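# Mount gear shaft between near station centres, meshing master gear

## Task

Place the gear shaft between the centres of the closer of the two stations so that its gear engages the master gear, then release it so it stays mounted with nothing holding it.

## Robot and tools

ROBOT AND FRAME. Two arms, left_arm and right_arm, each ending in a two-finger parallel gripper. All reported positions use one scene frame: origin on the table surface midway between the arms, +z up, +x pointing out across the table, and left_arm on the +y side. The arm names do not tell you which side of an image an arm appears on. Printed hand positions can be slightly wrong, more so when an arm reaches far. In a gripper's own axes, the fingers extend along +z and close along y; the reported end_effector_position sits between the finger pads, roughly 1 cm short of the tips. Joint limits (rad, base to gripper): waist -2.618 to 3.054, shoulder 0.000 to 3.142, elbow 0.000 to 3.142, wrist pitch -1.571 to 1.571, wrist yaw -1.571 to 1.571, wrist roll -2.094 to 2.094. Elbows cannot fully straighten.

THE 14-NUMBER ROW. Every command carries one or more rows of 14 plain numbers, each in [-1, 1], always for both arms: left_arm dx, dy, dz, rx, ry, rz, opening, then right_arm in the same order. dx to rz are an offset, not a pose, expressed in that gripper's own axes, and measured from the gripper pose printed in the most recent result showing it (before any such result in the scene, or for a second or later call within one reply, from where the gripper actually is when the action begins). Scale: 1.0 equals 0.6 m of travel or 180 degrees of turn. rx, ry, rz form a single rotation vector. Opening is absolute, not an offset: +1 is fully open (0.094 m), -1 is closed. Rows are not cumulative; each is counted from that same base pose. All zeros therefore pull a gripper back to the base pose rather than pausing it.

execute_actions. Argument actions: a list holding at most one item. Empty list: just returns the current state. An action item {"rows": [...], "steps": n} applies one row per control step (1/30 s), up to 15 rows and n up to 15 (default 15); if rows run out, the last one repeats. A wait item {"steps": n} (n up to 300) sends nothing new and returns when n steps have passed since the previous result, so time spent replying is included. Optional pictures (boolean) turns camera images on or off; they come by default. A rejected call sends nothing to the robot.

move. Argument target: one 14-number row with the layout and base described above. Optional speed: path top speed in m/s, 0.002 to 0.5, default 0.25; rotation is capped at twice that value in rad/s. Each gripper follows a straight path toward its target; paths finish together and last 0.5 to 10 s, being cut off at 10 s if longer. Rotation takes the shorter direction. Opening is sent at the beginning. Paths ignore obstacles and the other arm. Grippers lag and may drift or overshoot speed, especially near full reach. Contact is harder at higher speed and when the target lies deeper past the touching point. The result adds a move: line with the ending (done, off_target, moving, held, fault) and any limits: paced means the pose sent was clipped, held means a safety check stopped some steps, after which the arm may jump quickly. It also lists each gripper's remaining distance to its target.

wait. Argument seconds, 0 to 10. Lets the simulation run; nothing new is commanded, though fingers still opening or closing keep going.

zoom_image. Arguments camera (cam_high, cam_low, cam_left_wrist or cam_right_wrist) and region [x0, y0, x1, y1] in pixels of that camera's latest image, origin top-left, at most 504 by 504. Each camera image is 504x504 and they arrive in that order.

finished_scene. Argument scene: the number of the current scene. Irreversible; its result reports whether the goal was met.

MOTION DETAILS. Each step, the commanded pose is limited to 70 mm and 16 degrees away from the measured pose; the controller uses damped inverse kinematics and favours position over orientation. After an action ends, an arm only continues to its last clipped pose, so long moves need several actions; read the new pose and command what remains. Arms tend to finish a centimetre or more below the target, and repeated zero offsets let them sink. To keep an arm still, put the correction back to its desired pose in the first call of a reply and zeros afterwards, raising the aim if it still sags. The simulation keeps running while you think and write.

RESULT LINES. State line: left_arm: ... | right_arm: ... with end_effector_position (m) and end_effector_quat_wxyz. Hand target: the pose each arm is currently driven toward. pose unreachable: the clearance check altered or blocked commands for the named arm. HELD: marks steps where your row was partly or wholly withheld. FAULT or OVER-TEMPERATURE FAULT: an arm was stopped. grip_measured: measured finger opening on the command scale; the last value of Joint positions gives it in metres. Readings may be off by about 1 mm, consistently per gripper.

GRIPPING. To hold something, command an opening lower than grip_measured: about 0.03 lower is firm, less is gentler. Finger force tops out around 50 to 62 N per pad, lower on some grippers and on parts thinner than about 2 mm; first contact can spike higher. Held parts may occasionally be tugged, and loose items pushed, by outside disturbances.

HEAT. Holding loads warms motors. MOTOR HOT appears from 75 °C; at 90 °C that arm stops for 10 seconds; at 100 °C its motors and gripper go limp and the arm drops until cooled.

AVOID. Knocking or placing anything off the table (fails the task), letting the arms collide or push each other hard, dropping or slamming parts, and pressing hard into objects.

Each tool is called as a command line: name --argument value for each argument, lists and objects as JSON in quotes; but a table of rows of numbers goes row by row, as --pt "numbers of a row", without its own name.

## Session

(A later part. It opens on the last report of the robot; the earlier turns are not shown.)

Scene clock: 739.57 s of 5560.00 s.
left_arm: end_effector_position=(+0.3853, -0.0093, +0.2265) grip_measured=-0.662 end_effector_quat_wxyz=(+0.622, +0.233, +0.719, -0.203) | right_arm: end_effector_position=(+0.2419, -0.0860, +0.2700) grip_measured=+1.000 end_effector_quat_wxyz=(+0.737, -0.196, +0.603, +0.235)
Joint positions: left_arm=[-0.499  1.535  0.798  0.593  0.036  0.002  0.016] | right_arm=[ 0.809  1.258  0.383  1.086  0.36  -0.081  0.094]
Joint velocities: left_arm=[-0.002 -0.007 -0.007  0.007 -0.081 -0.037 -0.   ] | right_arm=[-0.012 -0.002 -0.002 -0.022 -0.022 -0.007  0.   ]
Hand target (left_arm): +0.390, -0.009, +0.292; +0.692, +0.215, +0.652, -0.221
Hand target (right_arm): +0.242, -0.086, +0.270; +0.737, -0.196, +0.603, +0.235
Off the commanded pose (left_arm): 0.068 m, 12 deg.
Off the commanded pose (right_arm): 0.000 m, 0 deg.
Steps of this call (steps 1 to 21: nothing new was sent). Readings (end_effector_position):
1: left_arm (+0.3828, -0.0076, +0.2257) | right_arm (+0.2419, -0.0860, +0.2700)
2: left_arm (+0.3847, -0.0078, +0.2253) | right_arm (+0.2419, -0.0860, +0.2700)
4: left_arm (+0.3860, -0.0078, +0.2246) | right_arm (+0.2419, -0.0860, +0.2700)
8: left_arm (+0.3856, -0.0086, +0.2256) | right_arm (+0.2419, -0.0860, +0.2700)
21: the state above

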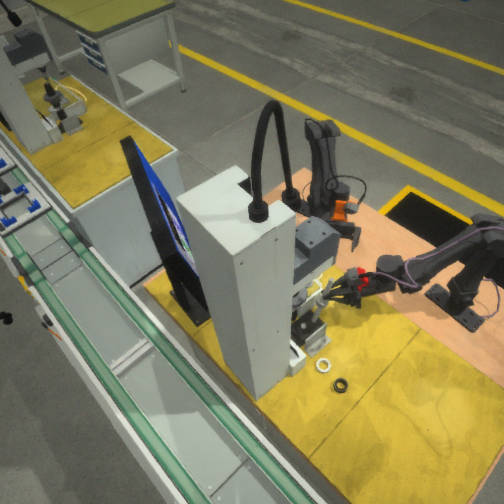

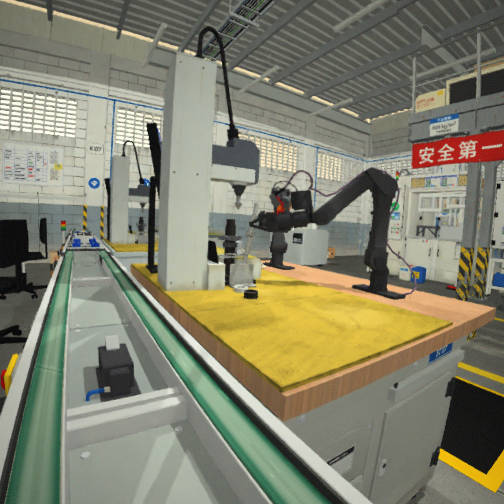

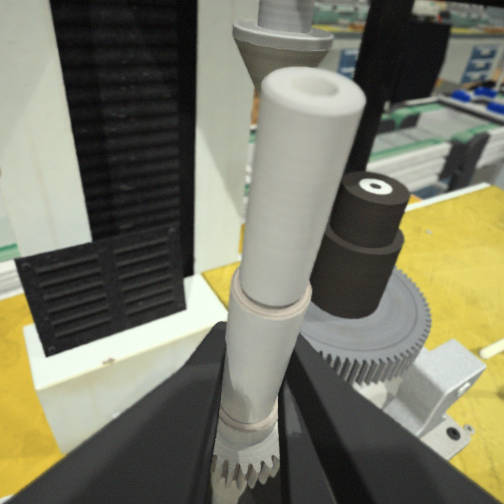

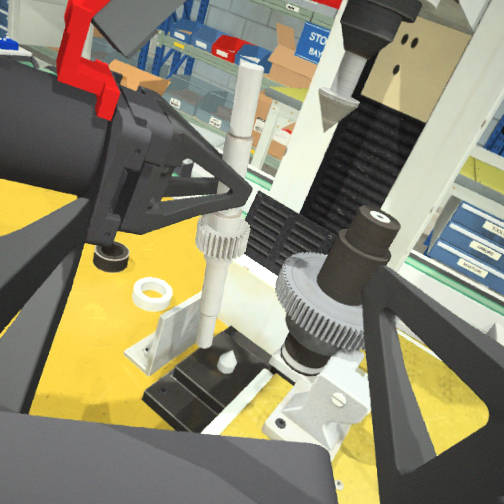

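execute_actions --actions '[{"rows": [[-0.1199,0,-0.0089,0,-0.069,0,-0.70,0,0,0,0,0,0,1],[-0.1202,0,-0.0070,0,-0.069,0,-0.70,0,0,0,0,0,0,1],[-0.1204,0,-0.0051,0,-0.069,0,-0.70,0,0,0,0,0,0,1],[-0.1207,0,-0.0032,0,-0.069,0,-0.70,0,0,0,0,0,0,1],[-0.1210,0,-0.0014,0,-0.069,0,-0.70,0,0,0,0,0,0,1],[-0.1213,0,0.0005,0,-0.069,0,-0.70,0,0,0,0,0,0,1],[-0.1215,0,0.0024,0,-0.069,0,-0.70,0,0,0,0,0,0,1],[-0.1218,0,0.0043,0,-0.069,0,-0.70,0,0,0,0,0,0,1],[-0.1221,0,0.0062,0,-0.069,0,-0.70,0,0,0,0,0,0,1],[-0.1223,0,0.0081,0,-0.069,0,-0.70,0,0,0,0,0,0,1],[-0.1226,0,0.0100,0,-0.069,0,-0.70,0,0,0,0,0,0,1],[-0.1229,0,0.0118,0,-0.069,0,-0.70,0,0,0,0,0,0,1],[-0.1232,0,0.0137,0,-0.069,0,-0.70,0,0,0,0,0,0,1],[-0.1234,0,0.0156,0,-0.069,0,-0.70,0,0,0,0,0,0,1],[-0.1237,0,0.0175,0,-0.069,0,-0.70,0,0,0,0,0,0,1]], "steps": 15}]' --pictures false

wait --seconds 0.7

Scene clock: 791.20 s of 5560.00 s.
left_arm: end_effector_position=(+0.3905, -0.0129, +0.2376) grip_measured=-0.662 end_effector_quat_wxyz=(+0.631, +0.229, +0.712, -0.208) | right_arm: end_effector_position=(+0.2419, -0.0860, +0.2700) grip_measured=+1.000 end_effector_quat_wxyz=(+0.737, -0.196, +0.603, +0.235)
Joint positions: left_arm=[-0.499  1.546  0.83   0.598  0.037 -0.003  0.016] | right_arm=[ 0.809  1.258  0.383  1.086  0.36  -0.081  0.094]
Joint velocities: left_arm=[-0.002  0.154  0.164  0.022 -0.037  0.007 -0.001] | right_arm=[ 0.002 -0.012 -0.002 -0.037 -0.022 -0.007  0.   ]
Hand target (left_arm): +0.395, -0.018, +0.297; +0.694, +0.210, +0.650, -0.229
Hand target (right_arm): +0.242, -0.086, +0.270; +0.737, -0.196, +0.603, +0.235
Off the commanded pose (left_arm): 0.063 m, 11 deg.
Off the commanded pose (right_arm): 0.000 m, 0 deg.
MOTOR HOT: a motor of the left arm reached 75 °C. Now the hottest motor of the left arm, joint 4 (wrist pitch), reports 76 °C. The controller's stop level is 90 °C. To cool a motor, set the load down, stop pushing, or move to a pose that needs little force.
Steps of this call (steps 1 to 90: nothing new was sent; then 48.13 s passed at rest; steps 91 to 105: all 15 steps of this action). Readings (end_effector_position):
91: left_arm (+0.3853, -0.0093, +0.2266) | right_arm (+0.2419, -0.0860, +0.2700)
92: left_arm (+0.3853, -0.0093, +0.2266) | right_arm (+0.2419, -0.0860, +0.2700)
94: left_arm (+0.3853, -0.0093, +0.2266) | right_arm (+0.2419, -0.0860, +0.2700)
98: left_arm (+0.3854, -0.0094, +0.2272) | right_arm (+0.2419, -0.0860, +0.2700)
105: the state above

Scene clock: 791.90 s of 5560.00 s.
left_arm: end_effector_position=(+0.3933, -0.0148, +0.2371) grip_measured=-0.662 end_effector_quat_wxyz=(+0.631, +0.228, +0.712, -0.208) | right_arm: end_effector_position=(+0.2419, -0.0860, +0.2700) grip_measured=+1.000 end_effector_quat_wxyz=(+0.737, -0.196, +0.603, +0.235)
Joint positions: left_arm=[-0.499  1.561  0.841  0.603  0.037 -0.004  0.016] | right_arm=[ 0.809  1.258  0.383  1.086  0.36  -0.081  0.094]
Joint velocities: left_arm=[-0.002 -0.002  0.012 -0.037 -0.051 -0.066 -0.001] | right_arm=[ 0.007 -0.017  0.007 -0.037  0.007 -0.007  0.   ]
Hand target (left_arm): +0.395, -0.018, +0.298; +0.694, +0.210, +0.649, -0.229
Hand target (right_arm): +0.242, -0.086, +0.270; +0.737, -0.196, +0.603, +0.235
Off the commanded pose (left_arm): 0.062 m, 11 deg.
Off the commanded pose (right_arm): 0.000 m, 0 deg.
MOTOR HOT: still on. Now the hottest motor of the left arm, joint 4 (wrist pitch), reports 76 °C; the controller's stop level is 90 °C.
Steps of this call (steps 1 to 21: nothing new was sent). Readings (end_effector_position):
1: left_arm (+0.3917, -0.0137, +0.2386) | right_arm (+0.2419, -0.0860, +0.2700)
2: left_arm (+0.3924, -0.0142, +0.2389) | right_arm (+0.2419, -0.0860, +0.2700)
4: left_arm (+0.3930, -0.0146, +0.2385) | right_arm (+0.2419, -0.0860, +0.2700)
8: left_arm (+0.3933, -0.0148, +0.2371) | right_arm (+0.2419, -0.0860, +0.2700)
21: the state above

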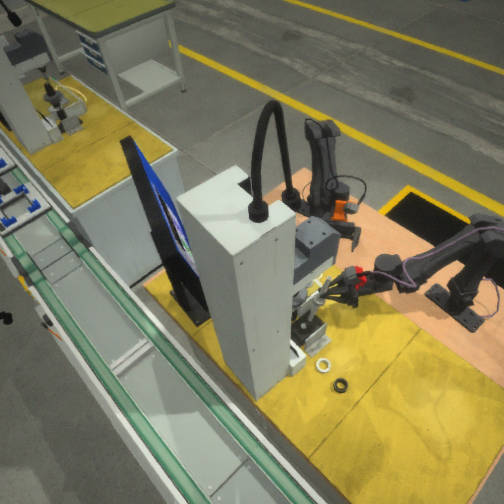

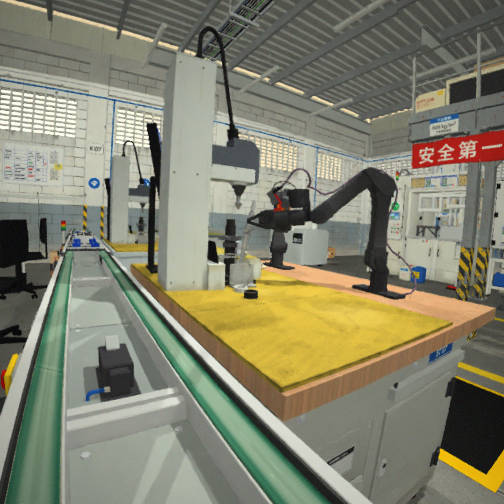

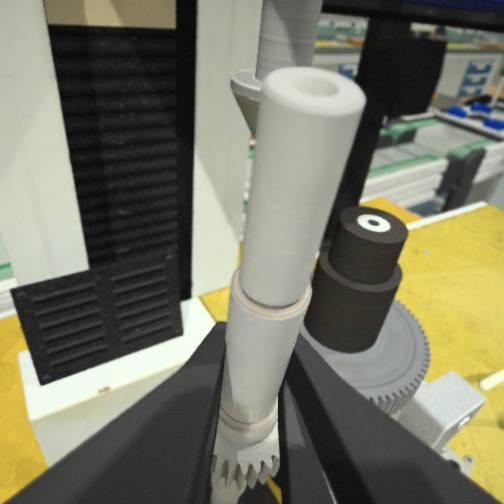

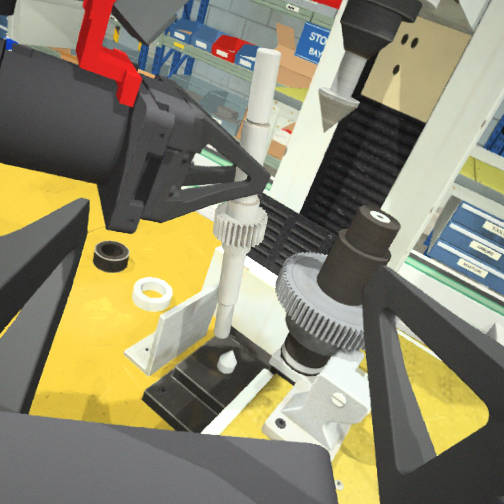

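execute_actions --actions '[{"rows": [[-0.1030,0,0.0045,0,-0.061,0,-0.70,0,0,0,0,0,0,1],[-0.1025,0,0.0069,0,-0.061,0,-0.70,0,0,0,0,0,0,1],[-0.1020,0,0.0092,0,-0.061,0,-0.70,0,0,0,0,0,0,1],[-0.1015,0,0.0116,0,-0.061,0,-0.70,0,0,0,0,0,0,1],[-0.1010,0,0.0139,0,-0.061,0,-0.70,0,0,0,0,0,0,1],[-0.1005,0,0.0163,0,-0.061,0,-0.70,0,0,0,0,0,0,1],[-0.1000,0,0.0186,0,-0.061,0,-0.70,0,0,0,0,0,0,1],[-0.0995,0,0.0210,0,-0.061,0,-0.70,0,0,0,0,0,0,1],[-0.0990,0,0.0233,0,-0.061,0,-0.70,0,0,0,0,0,0,1],[-0.0985,0,0.0257,0,-0.061,0,-0.70,0,0,0,0,0,0,1],[-0.0980,0,0.0280,0,-0.061,0,-0.70,0,0,0,0,0,0,1],[-0.0976,0,0.0303,0,-0.061,0,-0.70,0,0,0,0,0,0,1]], "steps": 15}]' --pictures false

wait --seconds 0.5

zoom_image --camera "cam_right_wrist" --region '[150, 250, 310, 410]'

zoom_image --camera "cam_high" --region '[280, 270, 360, 350]'

Scene clock: 806.60 s of 5560.00 s.
left_arm: end_effector_position=(+0.4037, -0.0217, +0.2249) grip_measured=-0.662 end_effector_quat_wxyz=(+0.623, +0.229, +0.718, -0.207) | right_arm: end_effector_position=(+0.2419, -0.0860, +0.2700) grip_measured=+1.000 end_effector_quat_wxyz=(+0.737, -0.196, +0.603, +0.235)
Joint positions: left_arm=[-0.499  1.624  0.874  0.613  0.037 -0.008  0.016] | right_arm=[ 0.809  1.258  0.383  1.086  0.36  -0.081  0.094]
Joint velocities: left_arm=[ 0.002  0.071  0.032 -0.037  0.066  0.037 -0.   ] | right_arm=[ 0.002  0.002 -0.022  0.007 -0.022 -0.037  0.   ]
Hand target (left_arm): +0.406, -0.025, +0.292; +0.694, +0.209, +0.650, -0.230
Hand target (right_arm): +0.242, -0.086, +0.270; +0.737, -0.196, +0.603, +0.235
Off the commanded pose (left_arm): 0.069 m, 12 deg.
Off the commanded pose (right_arm): 0.000 m, 0 deg.
MOTOR HOT: still on. Now the hottest motor of the left arm, joint 4 (wrist pitch), reports 76 °C; the controller's stop level is 90 °C.
Steps of this call (steps 1 to 90: nothing new was sent; then 11.20 s passed at rest; steps 91 to 105: all 15 steps of this action). Readings (end_effector_position):
91: left_arm (+0.3933, -0.0148, +0.2371) | right_arm (+0.2419, -0.0860, +0.2700)
92: left_arm (+0.3933, -0.0148, +0.2371) | right_arm (+0.2419, -0.0860, +0.2700)
94: left_arm (+0.3939, -0.0151, +0.2363) | right_arm (+0.2419, -0.0860, +0.2700)
98: left_arm (+0.3977, -0.0177, +0.2328) | right_arm (+0.2419, -0.0860, +0.2700)
105: the state above

Scene clock: 807.10 s of 5560.00 s.
left_arm: end_effector_position=(+0.4040, -0.0219, +0.2254) grip_measured=-0.662 end_effector_quat_wxyz=(+0.625, +0.228, +0.717, -0.208) | right_arm: end_effector_position=(+0.2419, -0.0860, +0.2700) grip_measured=+1.000 end_effector_quat_wxyz=(+0.737, -0.196, +0.603, +0.235)
Joint positions: left_arm=[-0.499  1.626  0.874  0.619  0.037 -0.008  0.016] | right_arm=[ 0.809  1.258  0.383  1.086  0.36  -0.081  0.094]
Joint velocities: left_arm=[-0.012  0.002  0.002  0.022 -0.007 -0.022 -0.   ] | right_arm=[-0.007  0.012  0.007 -0.007 -0.022 -0.022  0.   ]
Hand target (left_arm): +0.406, -0.025, +0.292; +0.694, +0.208, +0.650, -0.230
Hand target (right_arm): +0.242, -0.086, +0.270; +0.737, -0.196, +0.603, +0.235
Off the commanded pose (left_arm): 0.069 m, 12 deg.
Off the commanded pose (right_arm): 0.000 m, 0 deg.
MOTOR HOT: still on. Now the hottest motor of the left arm, joint 4 (wrist pitch), reports 76 °C; the controller's stop level is 90 °C.
Steps of this call (steps 1 to 15: nothing new was sent). Readings (end_effector_position):
1: left_arm (+0.4038, -0.0218, +0.2243) | right_arm (+0.2419, -0.0860, +0.2700)
2: left_arm (+0.4039, -0.0218, +0.2240) | right_arm (+0.2419, -0.0860, +0.2700)
4: left_arm (+0.4039, -0.0218, +0.2241) | right_arm (+0.2419, -0.0860, +0.2700)
8: left_arm (+0.4040, -0.0219, +0.2250) | right_arm (+0.2419, -0.0860, +0.2700)
15: the state above

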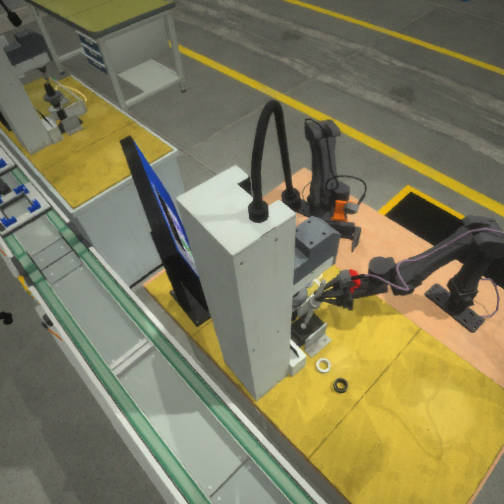

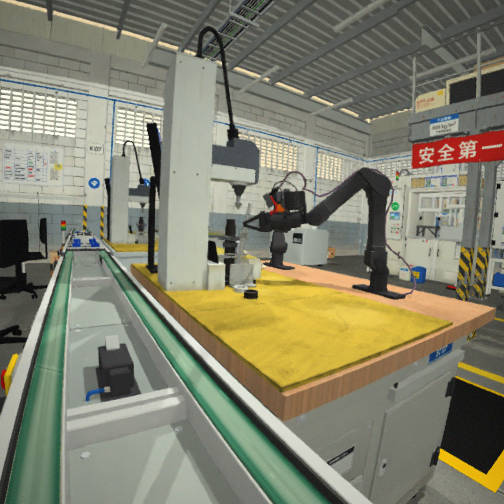

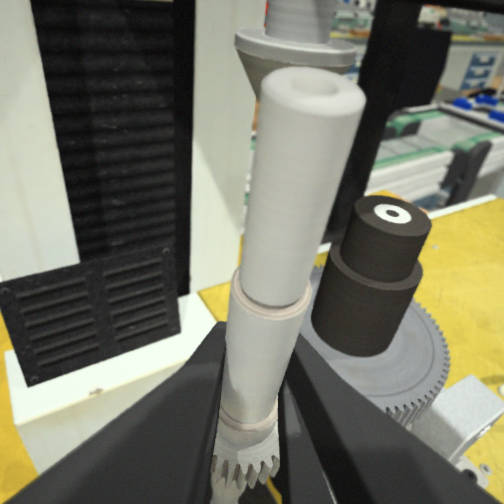

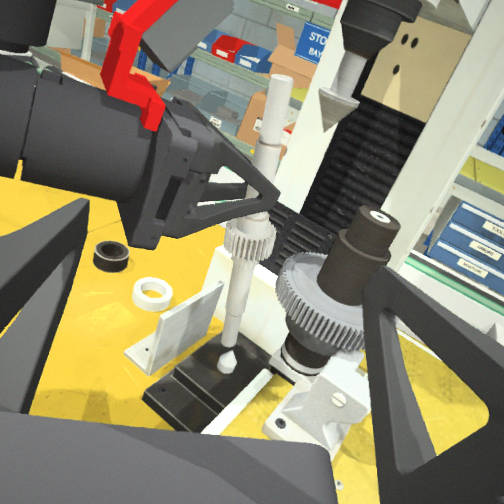

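Region (150, 250, 310, 410) of cam_right_wrist's 504x504 image, scaled by 3.150, with more detail than that image has.

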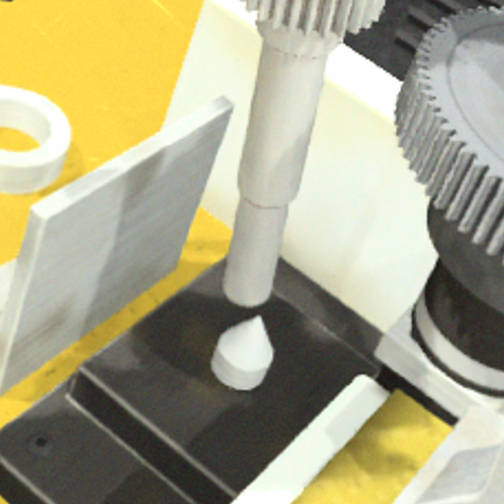

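Region (280, 270, 360, 350) of cam_high's 504x504 image, scaled by 6.300, with more detail than that image has.

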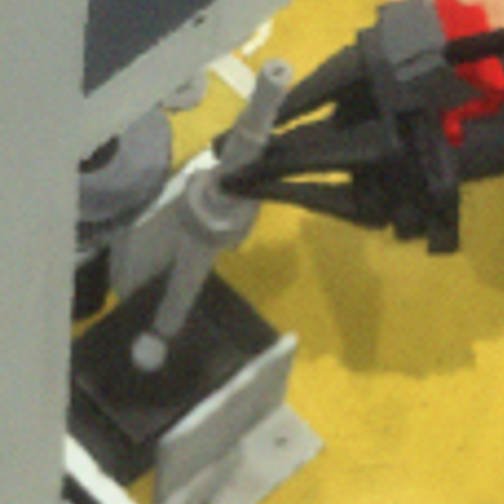

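execute_actions --actions '[]'

Scene clock: 822.57 s of 5560.00 s.
left_arm: end_effector_position=(+0.4040, -0.0219, +0.2254) grip_measured=-0.662 end_effector_quat_wxyz=(+0.625, +0.228, +0.717, -0.208) | right_arm: end_effector_position=(+0.2419, -0.0860, +0.2700) grip_measured=+1.000 end_effector_quat_wxyz=(+0.737, -0.196, +0.603, +0.235)
Joint positions: left_arm=[-0.499  1.626  0.874  0.619  0.037 -0.008  0.016] | right_arm=[ 0.809  1.258  0.383  1.086  0.36  -0.081  0.094]
Joint velocities: left_arm=[-0.012  0.002  0.002 -0.051 -0.022  0.051 -0.001] | right_arm=[ 0.007 -0.007  0.007 -0.11   0.007 -0.051  0.   ]
Hand target (left_arm): +0.406, -0.025, +0.292; +0.694, +0.208, +0.650, -0.230
Hand target (right_arm): +0.242, -0.086, +0.270; +0.737, -0.196, +0.603, +0.235
Off the commanded pose (left_arm): 0.069 m, 12 deg.
Off the commanded pose (right_arm): 0.000 m, 0 deg.
MOTOR HOT: still on. Now the hottest motor of the left arm, joint 4 (wrist pitch), reports 77 °C; the controller's stop level is 90 °C.
Steps of this call (steps 1 to 90: nothing new was sent; then 12.47 s passed at rest). Readings (end_effector_position):
1: left_arm (+0.4040, -0.0219, +0.2254) | right_arm (+0.2419, -0.0860, +0.2700)
2: left_arm (+0.4040, -0.0219, +0.2254) | right_arm (+0.2419, -0.0860, +0.2700)
4: left_arm (+0.4040, -0.0219, +0.2254) | right_arm (+0.2419, -0.0860, +0.2700)
8: left_arm (+0.4040, -0.0219, +0.2254) | right_arm (+0.2419, -0.0860, +0.2700)
90: the state above

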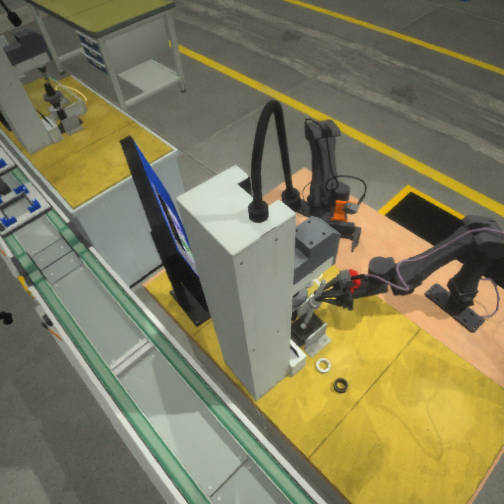

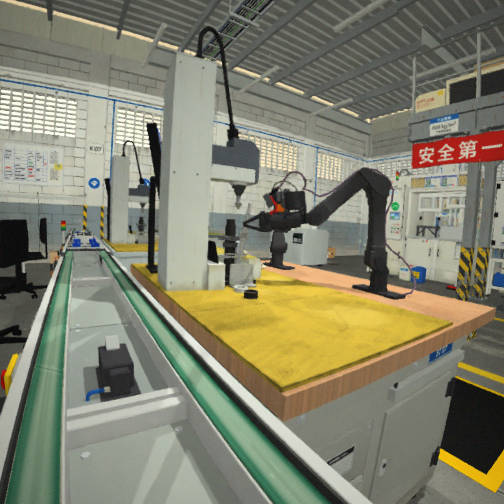

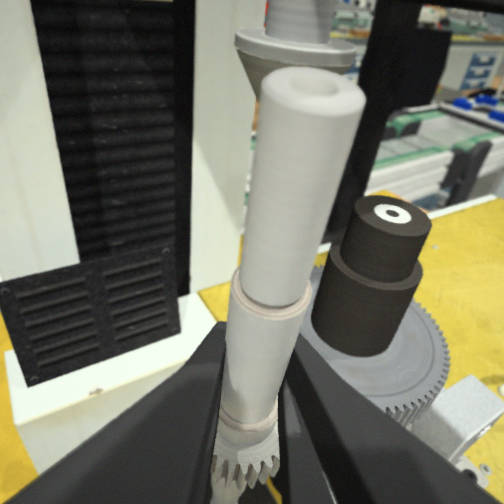

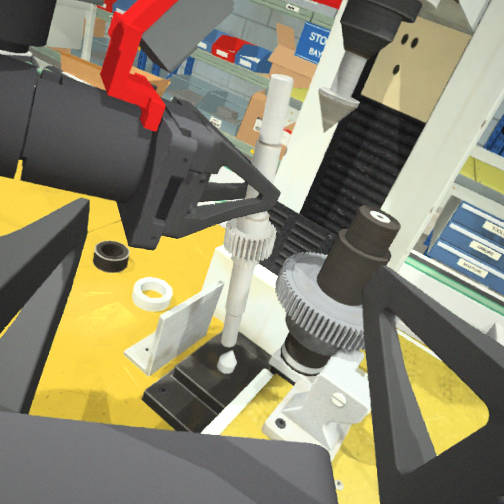

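zoom_image --camera "cam_right_wrist" --region '[170, 290, 290, 410]'

Region (170, 290, 290, 410) of cam_right_wrist's 504x504 image, scaled by 4.200, with more detail than that image has.

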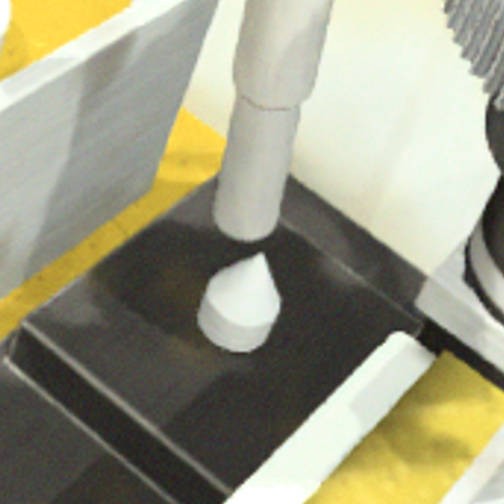

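execute_actions --actions '[{"rows": [[-0.1100,-0.0035,-0.0060,0,-0.064,0,-0.70,0,0,0,0,0,0,1],[-0.1095,-0.0035,-0.0040,0,-0.064,0,-0.70,0,0,0,0,0,0,1],[-0.1090,-0.0035,-0.0020,0,-0.064,0,-0.70,0,0,0,0,0,0,1],[-0.1085,-0.0035,0.0000,0,-0.064,0,-0.70,0,0,0,0,0,0,1],[-0.1080,-0.0035,0.0020,0,-0.064,0,-0.70,0,0,0,0,0,0,1],[-0.1075,-0.0035,0.0040,0,-0.064,0,-0.70,0,0,0,0,0,0,1]], "steps": 15}]'

zoom_image --camera "cam_right_wrist" --region '[170, 290, 290, 410]'

Scene clock: 851.67 s of 5560.00 s.
left_arm: end_effector_position=(+0.4041, -0.0220, +0.2261) grip_measured=-0.662 end_effector_quat_wxyz=(+0.625, +0.226, +0.717, -0.210) | right_arm: end_effector_position=(+0.2419, -0.0860, +0.2700) grip_measured=+1.000 end_effector_quat_wxyz=(+0.737, -0.196, +0.603, +0.235)
Joint positions: left_arm=[-0.499  1.626  0.874  0.622  0.037 -0.013  0.016] | right_arm=[ 0.809  1.258  0.383  1.086  0.36  -0.081  0.094]
Joint velocities: left_arm=[ 0.017 -0.007  0.002 -0.081 -0.051 -0.007 -0.001] | right_arm=[ 0.007  0.007  0.012 -0.007  0.007 -0.037  0.   ]
Hand target (left_arm): +0.406, -0.026, +0.288; +0.691, +0.207, +0.653, -0.231
Hand target (right_arm): +0.242, -0.086, +0.270; +0.737, -0.196, +0.603, +0.235
Off the commanded pose (left_arm): 0.064 m, 11 deg.
Off the commanded pose (right_arm): 0.000 m, 0 deg.
MOTOR HOT: still on. Now the hottest motor of the left arm, joint 4 (wrist pitch), reports 78 °C; the controller's stop level is 90 °C.
Steps of this call (steps 1 to 90: nothing new was sent; then 25.60 s passed at rest; steps 91 to 105: all 15 steps of this action). Readings (end_effector_position):
91: left_arm (+0.4040, -0.0219, +0.2254) | right_arm (+0.2419, -0.0860, +0.2700)
92: left_arm (+0.4040, -0.0219, +0.2254) | right_arm (+0.2419, -0.0860, +0.2700)
94: left_arm (+0.4040, -0.0219, +0.2254) | right_arm (+0.2419, -0.0860, +0.2700)
98: left_arm (+0.4040, -0.0220, +0.2257) | right_arm (+0.2419, -0.0860, +0.2700)
105: the state above

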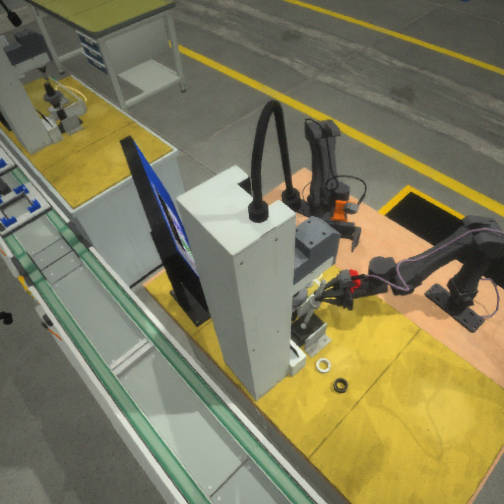

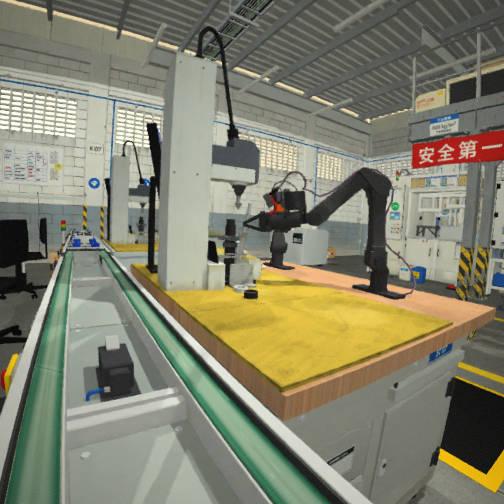

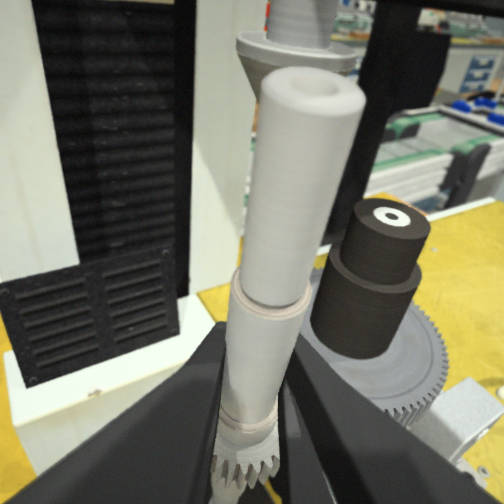

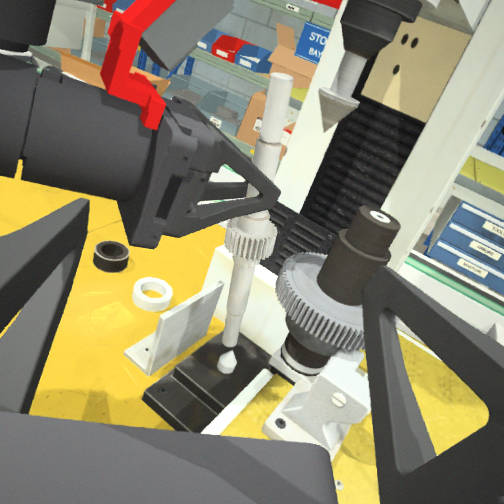

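Region (170, 290, 290, 410) of cam_right_wrist's 504x504 image, scaled by 4.200, with more detail than that image has.

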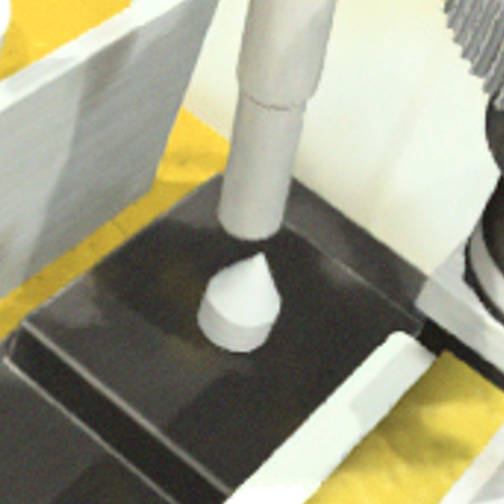

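execute_actions --actions '[{"rows": [[-0.1060,-0.002,0.0080,0,-0.064,0,-0.70,0,0,0,0,0,0,1],[-0.1055,-0.002,0.0110,0,-0.064,0,-0.70,0,0,0,0,0,0,1],[-0.1050,-0.002,0.0140,0,-0.064,0,-0.70,0,0,0,0,0,0,1],[-0.1045,-0.002,0.0170,0,-0.064,0,-0.70,0,0,0,0,0,0,1],[-0.1040,-0.002,0.0200,0,-0.064,0,-0.70,0,0,0,0,0,0,1]], "steps": 15}]'

zoom_image --camera "cam_right_wrist" --region '[170, 290, 290, 410]'

Scene clock: 859.13 s of 5560.00 s.
left_arm: end_effector_position=(+0.4108, -0.0265, +0.2190) grip_measured=-0.662 end_effector_quat_wxyz=(+0.622, +0.225, +0.719, -0.211) | right_arm: end_effector_position=(+0.2419, -0.0860, +0.2700) grip_measured=+1.000 end_effector_quat_wxyz=(+0.737, -0.196, +0.603, +0.235)
Joint positions: left_arm=[-0.499  1.668  0.894  0.637  0.037 -0.018  0.016] | right_arm=[ 0.809  1.258  0.383  1.086  0.36  -0.081  0.094]
Joint velocities: left_arm=[-0.007 -0.017 -0.002  0.037 -0.007 -0.007 -0.   ] | right_arm=[-0.012  0.017  0.012 -0.007 -0.037 -0.066  0.   ]
Hand target (left_arm): +0.413, -0.030, +0.286; +0.692, +0.205, +0.652, -0.233
Hand target (right_arm): +0.242, -0.086, +0.270; +0.737, -0.196, +0.603, +0.235
Off the commanded pose (left_arm): 0.068 m, 12 deg.
Off the commanded pose (right_arm): 0.000 m, 0 deg.
MOTOR HOT: still on. Now the hottest motor of the left arm, joint 4 (wrist pitch), reports 78 °C; the controller's stop level is 90 °C.
Steps of this call (steps 1 to 90: nothing new was sent; then 3.97 s passed at rest; steps 91 to 105: all 15 steps of this action). Readings (end_effector_position):
91: left_arm (+0.4042, -0.0221, +0.2261) | right_arm (+0.2419, -0.0860, +0.2700)
92: left_arm (+0.4045, -0.0223, +0.2257) | right_arm (+0.2419, -0.0860, +0.2700)
94: left_arm (+0.4061, -0.0233, +0.2249) | right_arm (+0.2419, -0.0860, +0.2700)
98: left_arm (+0.4101, -0.0261, +0.2211) | right_arm (+0.2419, -0.0860, +0.2700)
105: the state above

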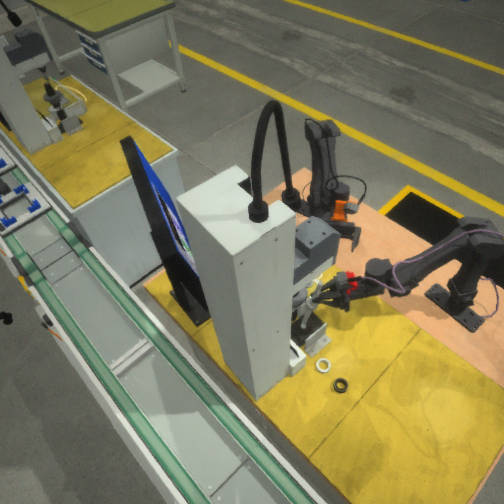

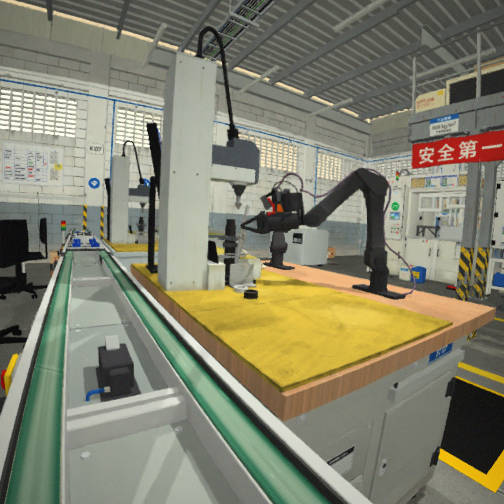

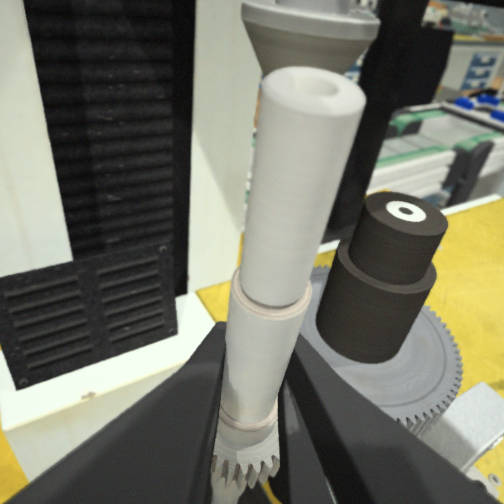

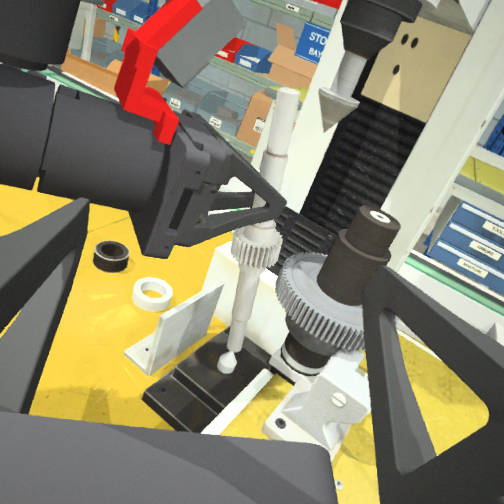

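Region (170, 290, 290, 410) of cam_right_wrist's 504x504 image, scaled by 4.200, with more detail than that image has.

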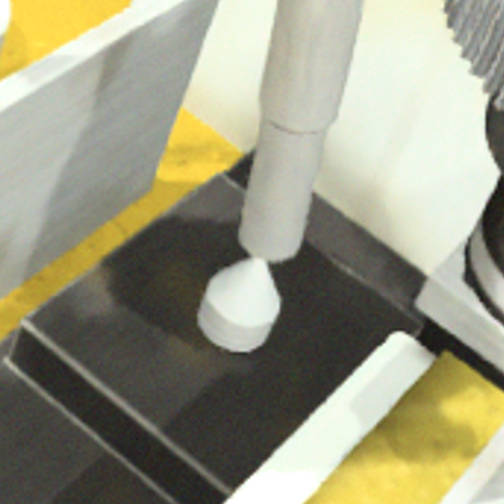

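execute_actions --actions '[{"rows": [[-0.1100,-0.002,0.0055,0,-0.066,0,-0.70,0,0,0,0,0,0,1],[-0.1080,-0.002,0.0055,0,-0.066,0,-0.70,0,0,0,0,0,0,1],[-0.1060,-0.002,0.0055,0,-0.066,0,-0.70,0,0,0,0,0,0,1],[-0.1040,-0.002,0.0055,0,-0.066,0,-0.70,0,0,0,0,0,0,1],[-0.1020,-0.002,0.0055,0,-0.066,0,-0.70,0,0,0,0,0,0,1],[-0.1000,-0.002,0.0055,0,-0.066,0,-0.70,0,0,0,0,0,0,1],[-0.0980,-0.002,0.0055,0,-0.066,0,-0.70,0,0,0,0,0,0,1]], "steps": 15}]'

zoom_image --camera "cam_right_wrist" --region '[170, 290, 290, 410]'

Scene clock: 869.93 s of 5560.00 s.
left_arm: end_effector_position=(+0.4134, -0.0283, +0.2165) grip_measured=-0.662 end_effector_quat_wxyz=(+0.626, +0.222, +0.717, -0.213) | right_arm: end_effector_position=(+0.2419, -0.0860, +0.2700) grip_measured=+1.000 end_effector_quat_wxyz=(+0.737, -0.196, +0.603, +0.235)
Joint positions: left_arm=[-0.499  1.689  0.894  0.67   0.037 -0.023  0.016] | right_arm=[ 0.809  1.258  0.383  1.086  0.36  -0.081  0.094]
Joint velocities: left_arm=[ 0.002  0.002 -0.002 -0.007 -0.022 -0.051 -0.   ] | right_arm=[-0.002 -0.002 -0.017  0.022  0.022 -0.037  0.   ]
Hand target (left_arm): +0.415, -0.030, +0.276; +0.691, +0.203, +0.654, -0.234
Hand target (right_arm): +0.242, -0.086, +0.270; +0.737, -0.196, +0.603, +0.235
Off the commanded pose (left_arm): 0.061 m, 11 deg.
Off the commanded pose (right_arm): 0.000 m, 0 deg.
MOTOR HOT: still on. Now the hottest motor of the left arm, joint 4 (wrist pitch), reports 79 °C; the controller's stop level is 90 °C.
Steps of this call (steps 1 to 90: nothing new was sent; then 7.30 s passed at rest; steps 91 to 105: all 15 steps of this action). Readings (end_effector_position):
91: left_arm (+0.4108, -0.0265, +0.2196) | right_arm (+0.2419, -0.0860, +0.2700)
92: left_arm (+0.4109, -0.0265, +0.2198) | right_arm (+0.2419, -0.0860, +0.2700)
94: left_arm (+0.4112, -0.0268, +0.2202) | right_arm (+0.2419, -0.0860, +0.2700)
98: left_arm (+0.4125, -0.0277, +0.2192) | right_arm (+0.2419, -0.0860, +0.2700)
105: the state above

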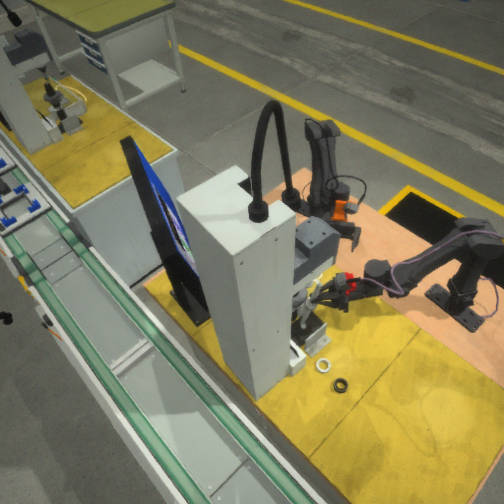

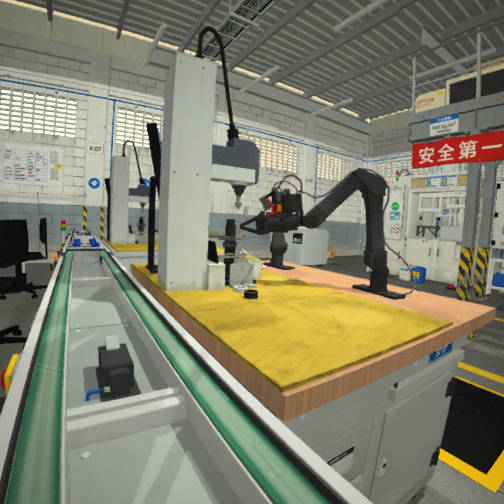

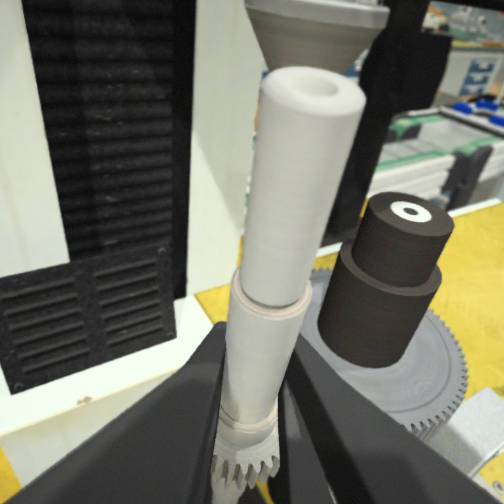

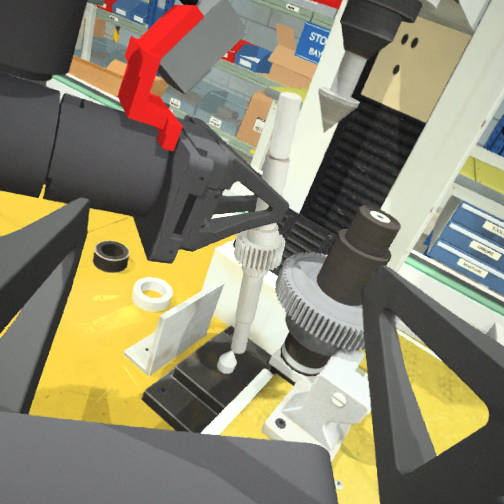

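Region (170, 290, 290, 410) of cam_right_wrist's 504x504 image, scaled by 4.200, with more detail than that image has.

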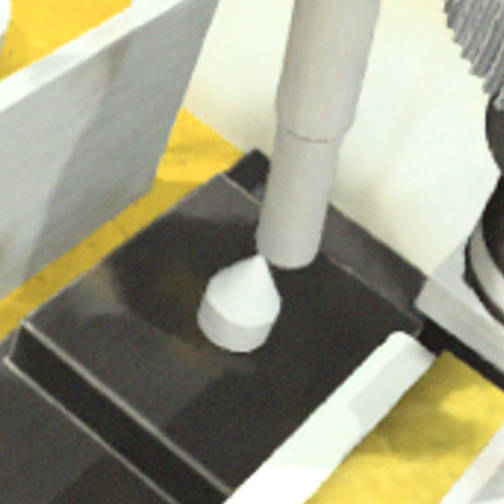

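execute_actions --actions '[{"rows": [[-0.1050,-0.002,0.0000,0,-0.064,0,-0.70,0,0,0,0,0,0,1],[-0.1100,-0.002,-0.0010,0,-0.064,0,-0.70,0,0,0,0,0,0,1],[-0.1150,-0.002,-0.0020,0,-0.064,0,-0.70,0,0,0,0,0,0,1],[-0.1200,-0.002,-0.0030,0,-0.064,0,-0.70,0,0,0,0,0,0,1],[-0.1230,-0.002,-0.0040,0,-0.064,0,-0.70,0,0,0,0,0,0,1]], "steps": 15}]'

zoom_image --camera "cam_right_wrist" --region '[170, 290, 290, 410]'

Scene clock: 887.70 s of 5560.00 s.
left_arm: end_effector_position=(+0.4131, -0.0281, +0.2141) grip_measured=-0.662 end_effector_quat_wxyz=(+0.622, +0.221, +0.720, -0.214) | right_arm: end_effector_position=(+0.2419, -0.0860, +0.2700) grip_measured=+1.000 end_effector_quat_wxyz=(+0.737, -0.196, +0.603, +0.235)
Joint positions: left_arm=[-0.499  1.689  0.894  0.66   0.037 -0.028  0.016] | right_arm=[ 0.809  1.258  0.383  1.086  0.36  -0.081  0.094]
Joint velocities: left_arm=[ 0.002  0.007 -0.002 -0.007 -0.037 -0.022 -0.001] | right_arm=[ 0.012 -0.022  0.002 -0.081 -0.022  0.022  0.   ]
Hand target (left_arm): +0.413, -0.029, +0.289; +0.693, +0.200, +0.651, -0.236
Hand target (right_arm): +0.242, -0.086, +0.270; +0.737, -0.196, +0.603, +0.235
Off the commanded pose (left_arm): 0.076 m, 12 deg.
Off the commanded pose (right_arm): 0.000 m, 0 deg.
MOTOR HOT: still on. Now the hottest motor of the left arm, joint 4 (wrist pitch), reports 79 °C; the controller's stop level is 90 °C.
Steps of this call (steps 1 to 90: nothing new was sent; then 14.27 s passed at rest; steps 91 to 105: all 15 steps of this action). Readings (end_effector_position):
91: left_arm (+0.4136, -0.0284, +0.2181) | right_arm (+0.2419, -0.0860, +0.2700)
92: left_arm (+0.4136, -0.0284, +0.2181) | right_arm (+0.2419, -0.0860, +0.2700)
94: left_arm (+0.4135, -0.0284, +0.2179) | right_arm (+0.2419, -0.0860, +0.2700)
98: left_arm (+0.4133, -0.0282, +0.2160) | right_arm (+0.2419, -0.0860, +0.2700)
105: the state above

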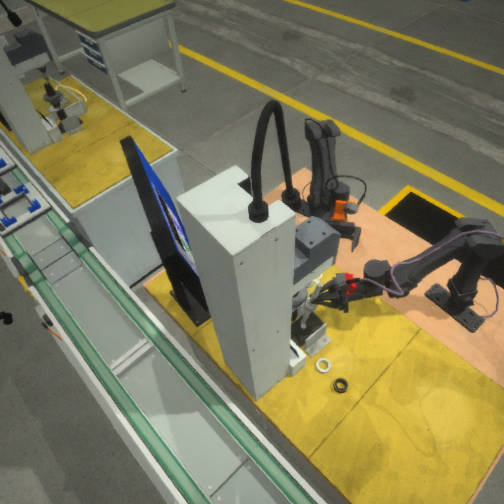

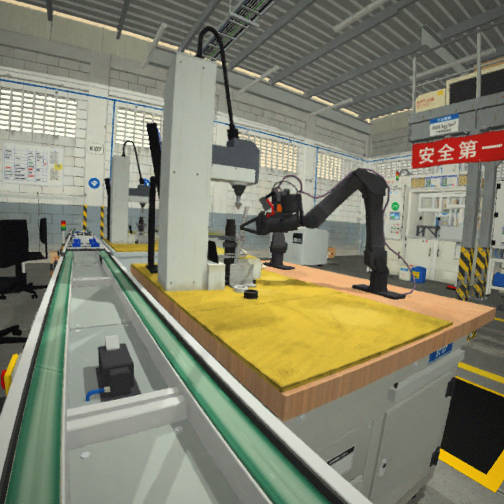

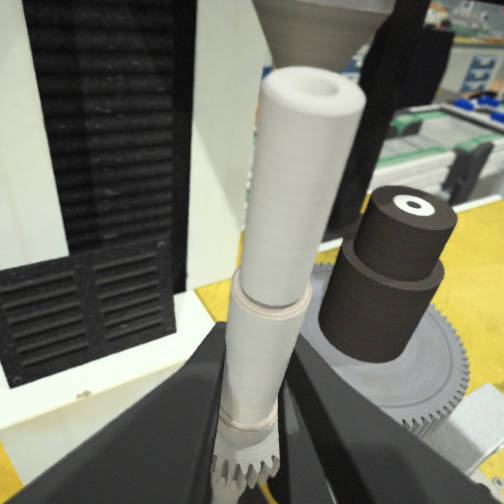

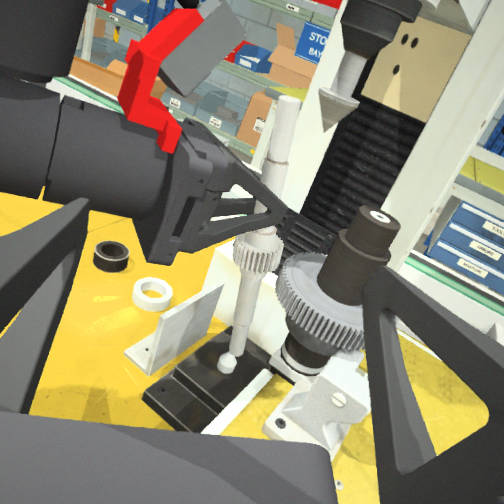

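Region (170, 290, 290, 410) of cam_right_wrist's 504x504 image, scaled by 4.200, with more detail than that image has.

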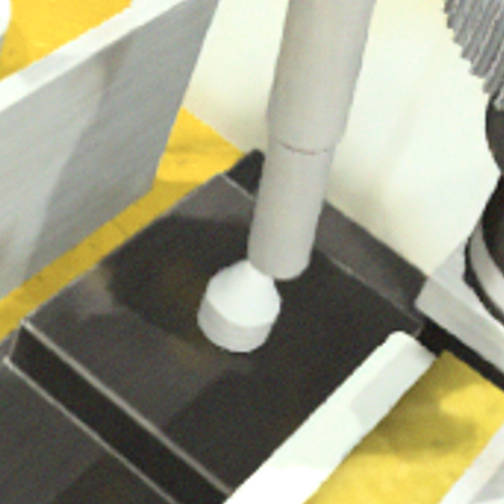

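zoom_image --camera "cam_low" --region '[200, 170, 320, 310]'

zoom_image --camera "cam_high" --region '[270, 260, 380, 370]'

Region (200, 170, 320, 310) of cam_low's 504x504 image, scaled by 3.600, with more detail than that image has; it fills the left 432 columns of this view, and the rest is white.

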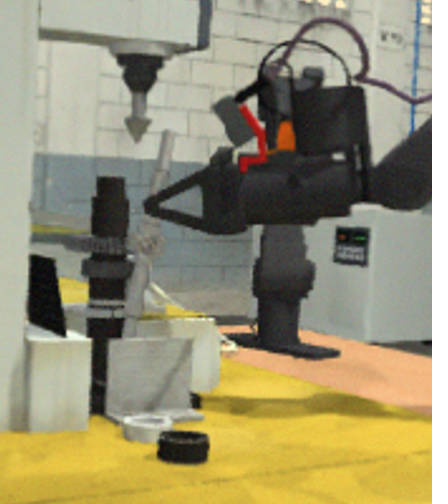

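Region (270, 260, 380, 370) of cam_high's 504x504 image, scaled by 4.582, with more detail than that image has.

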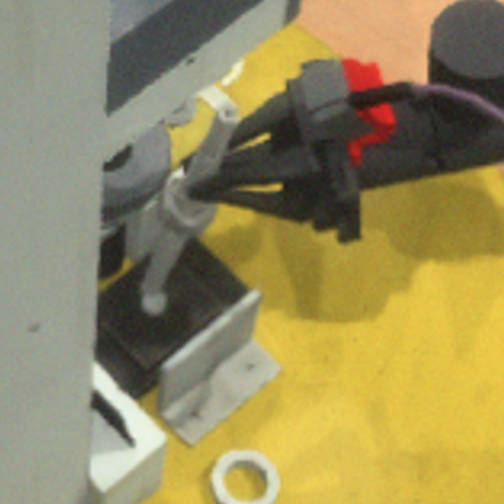

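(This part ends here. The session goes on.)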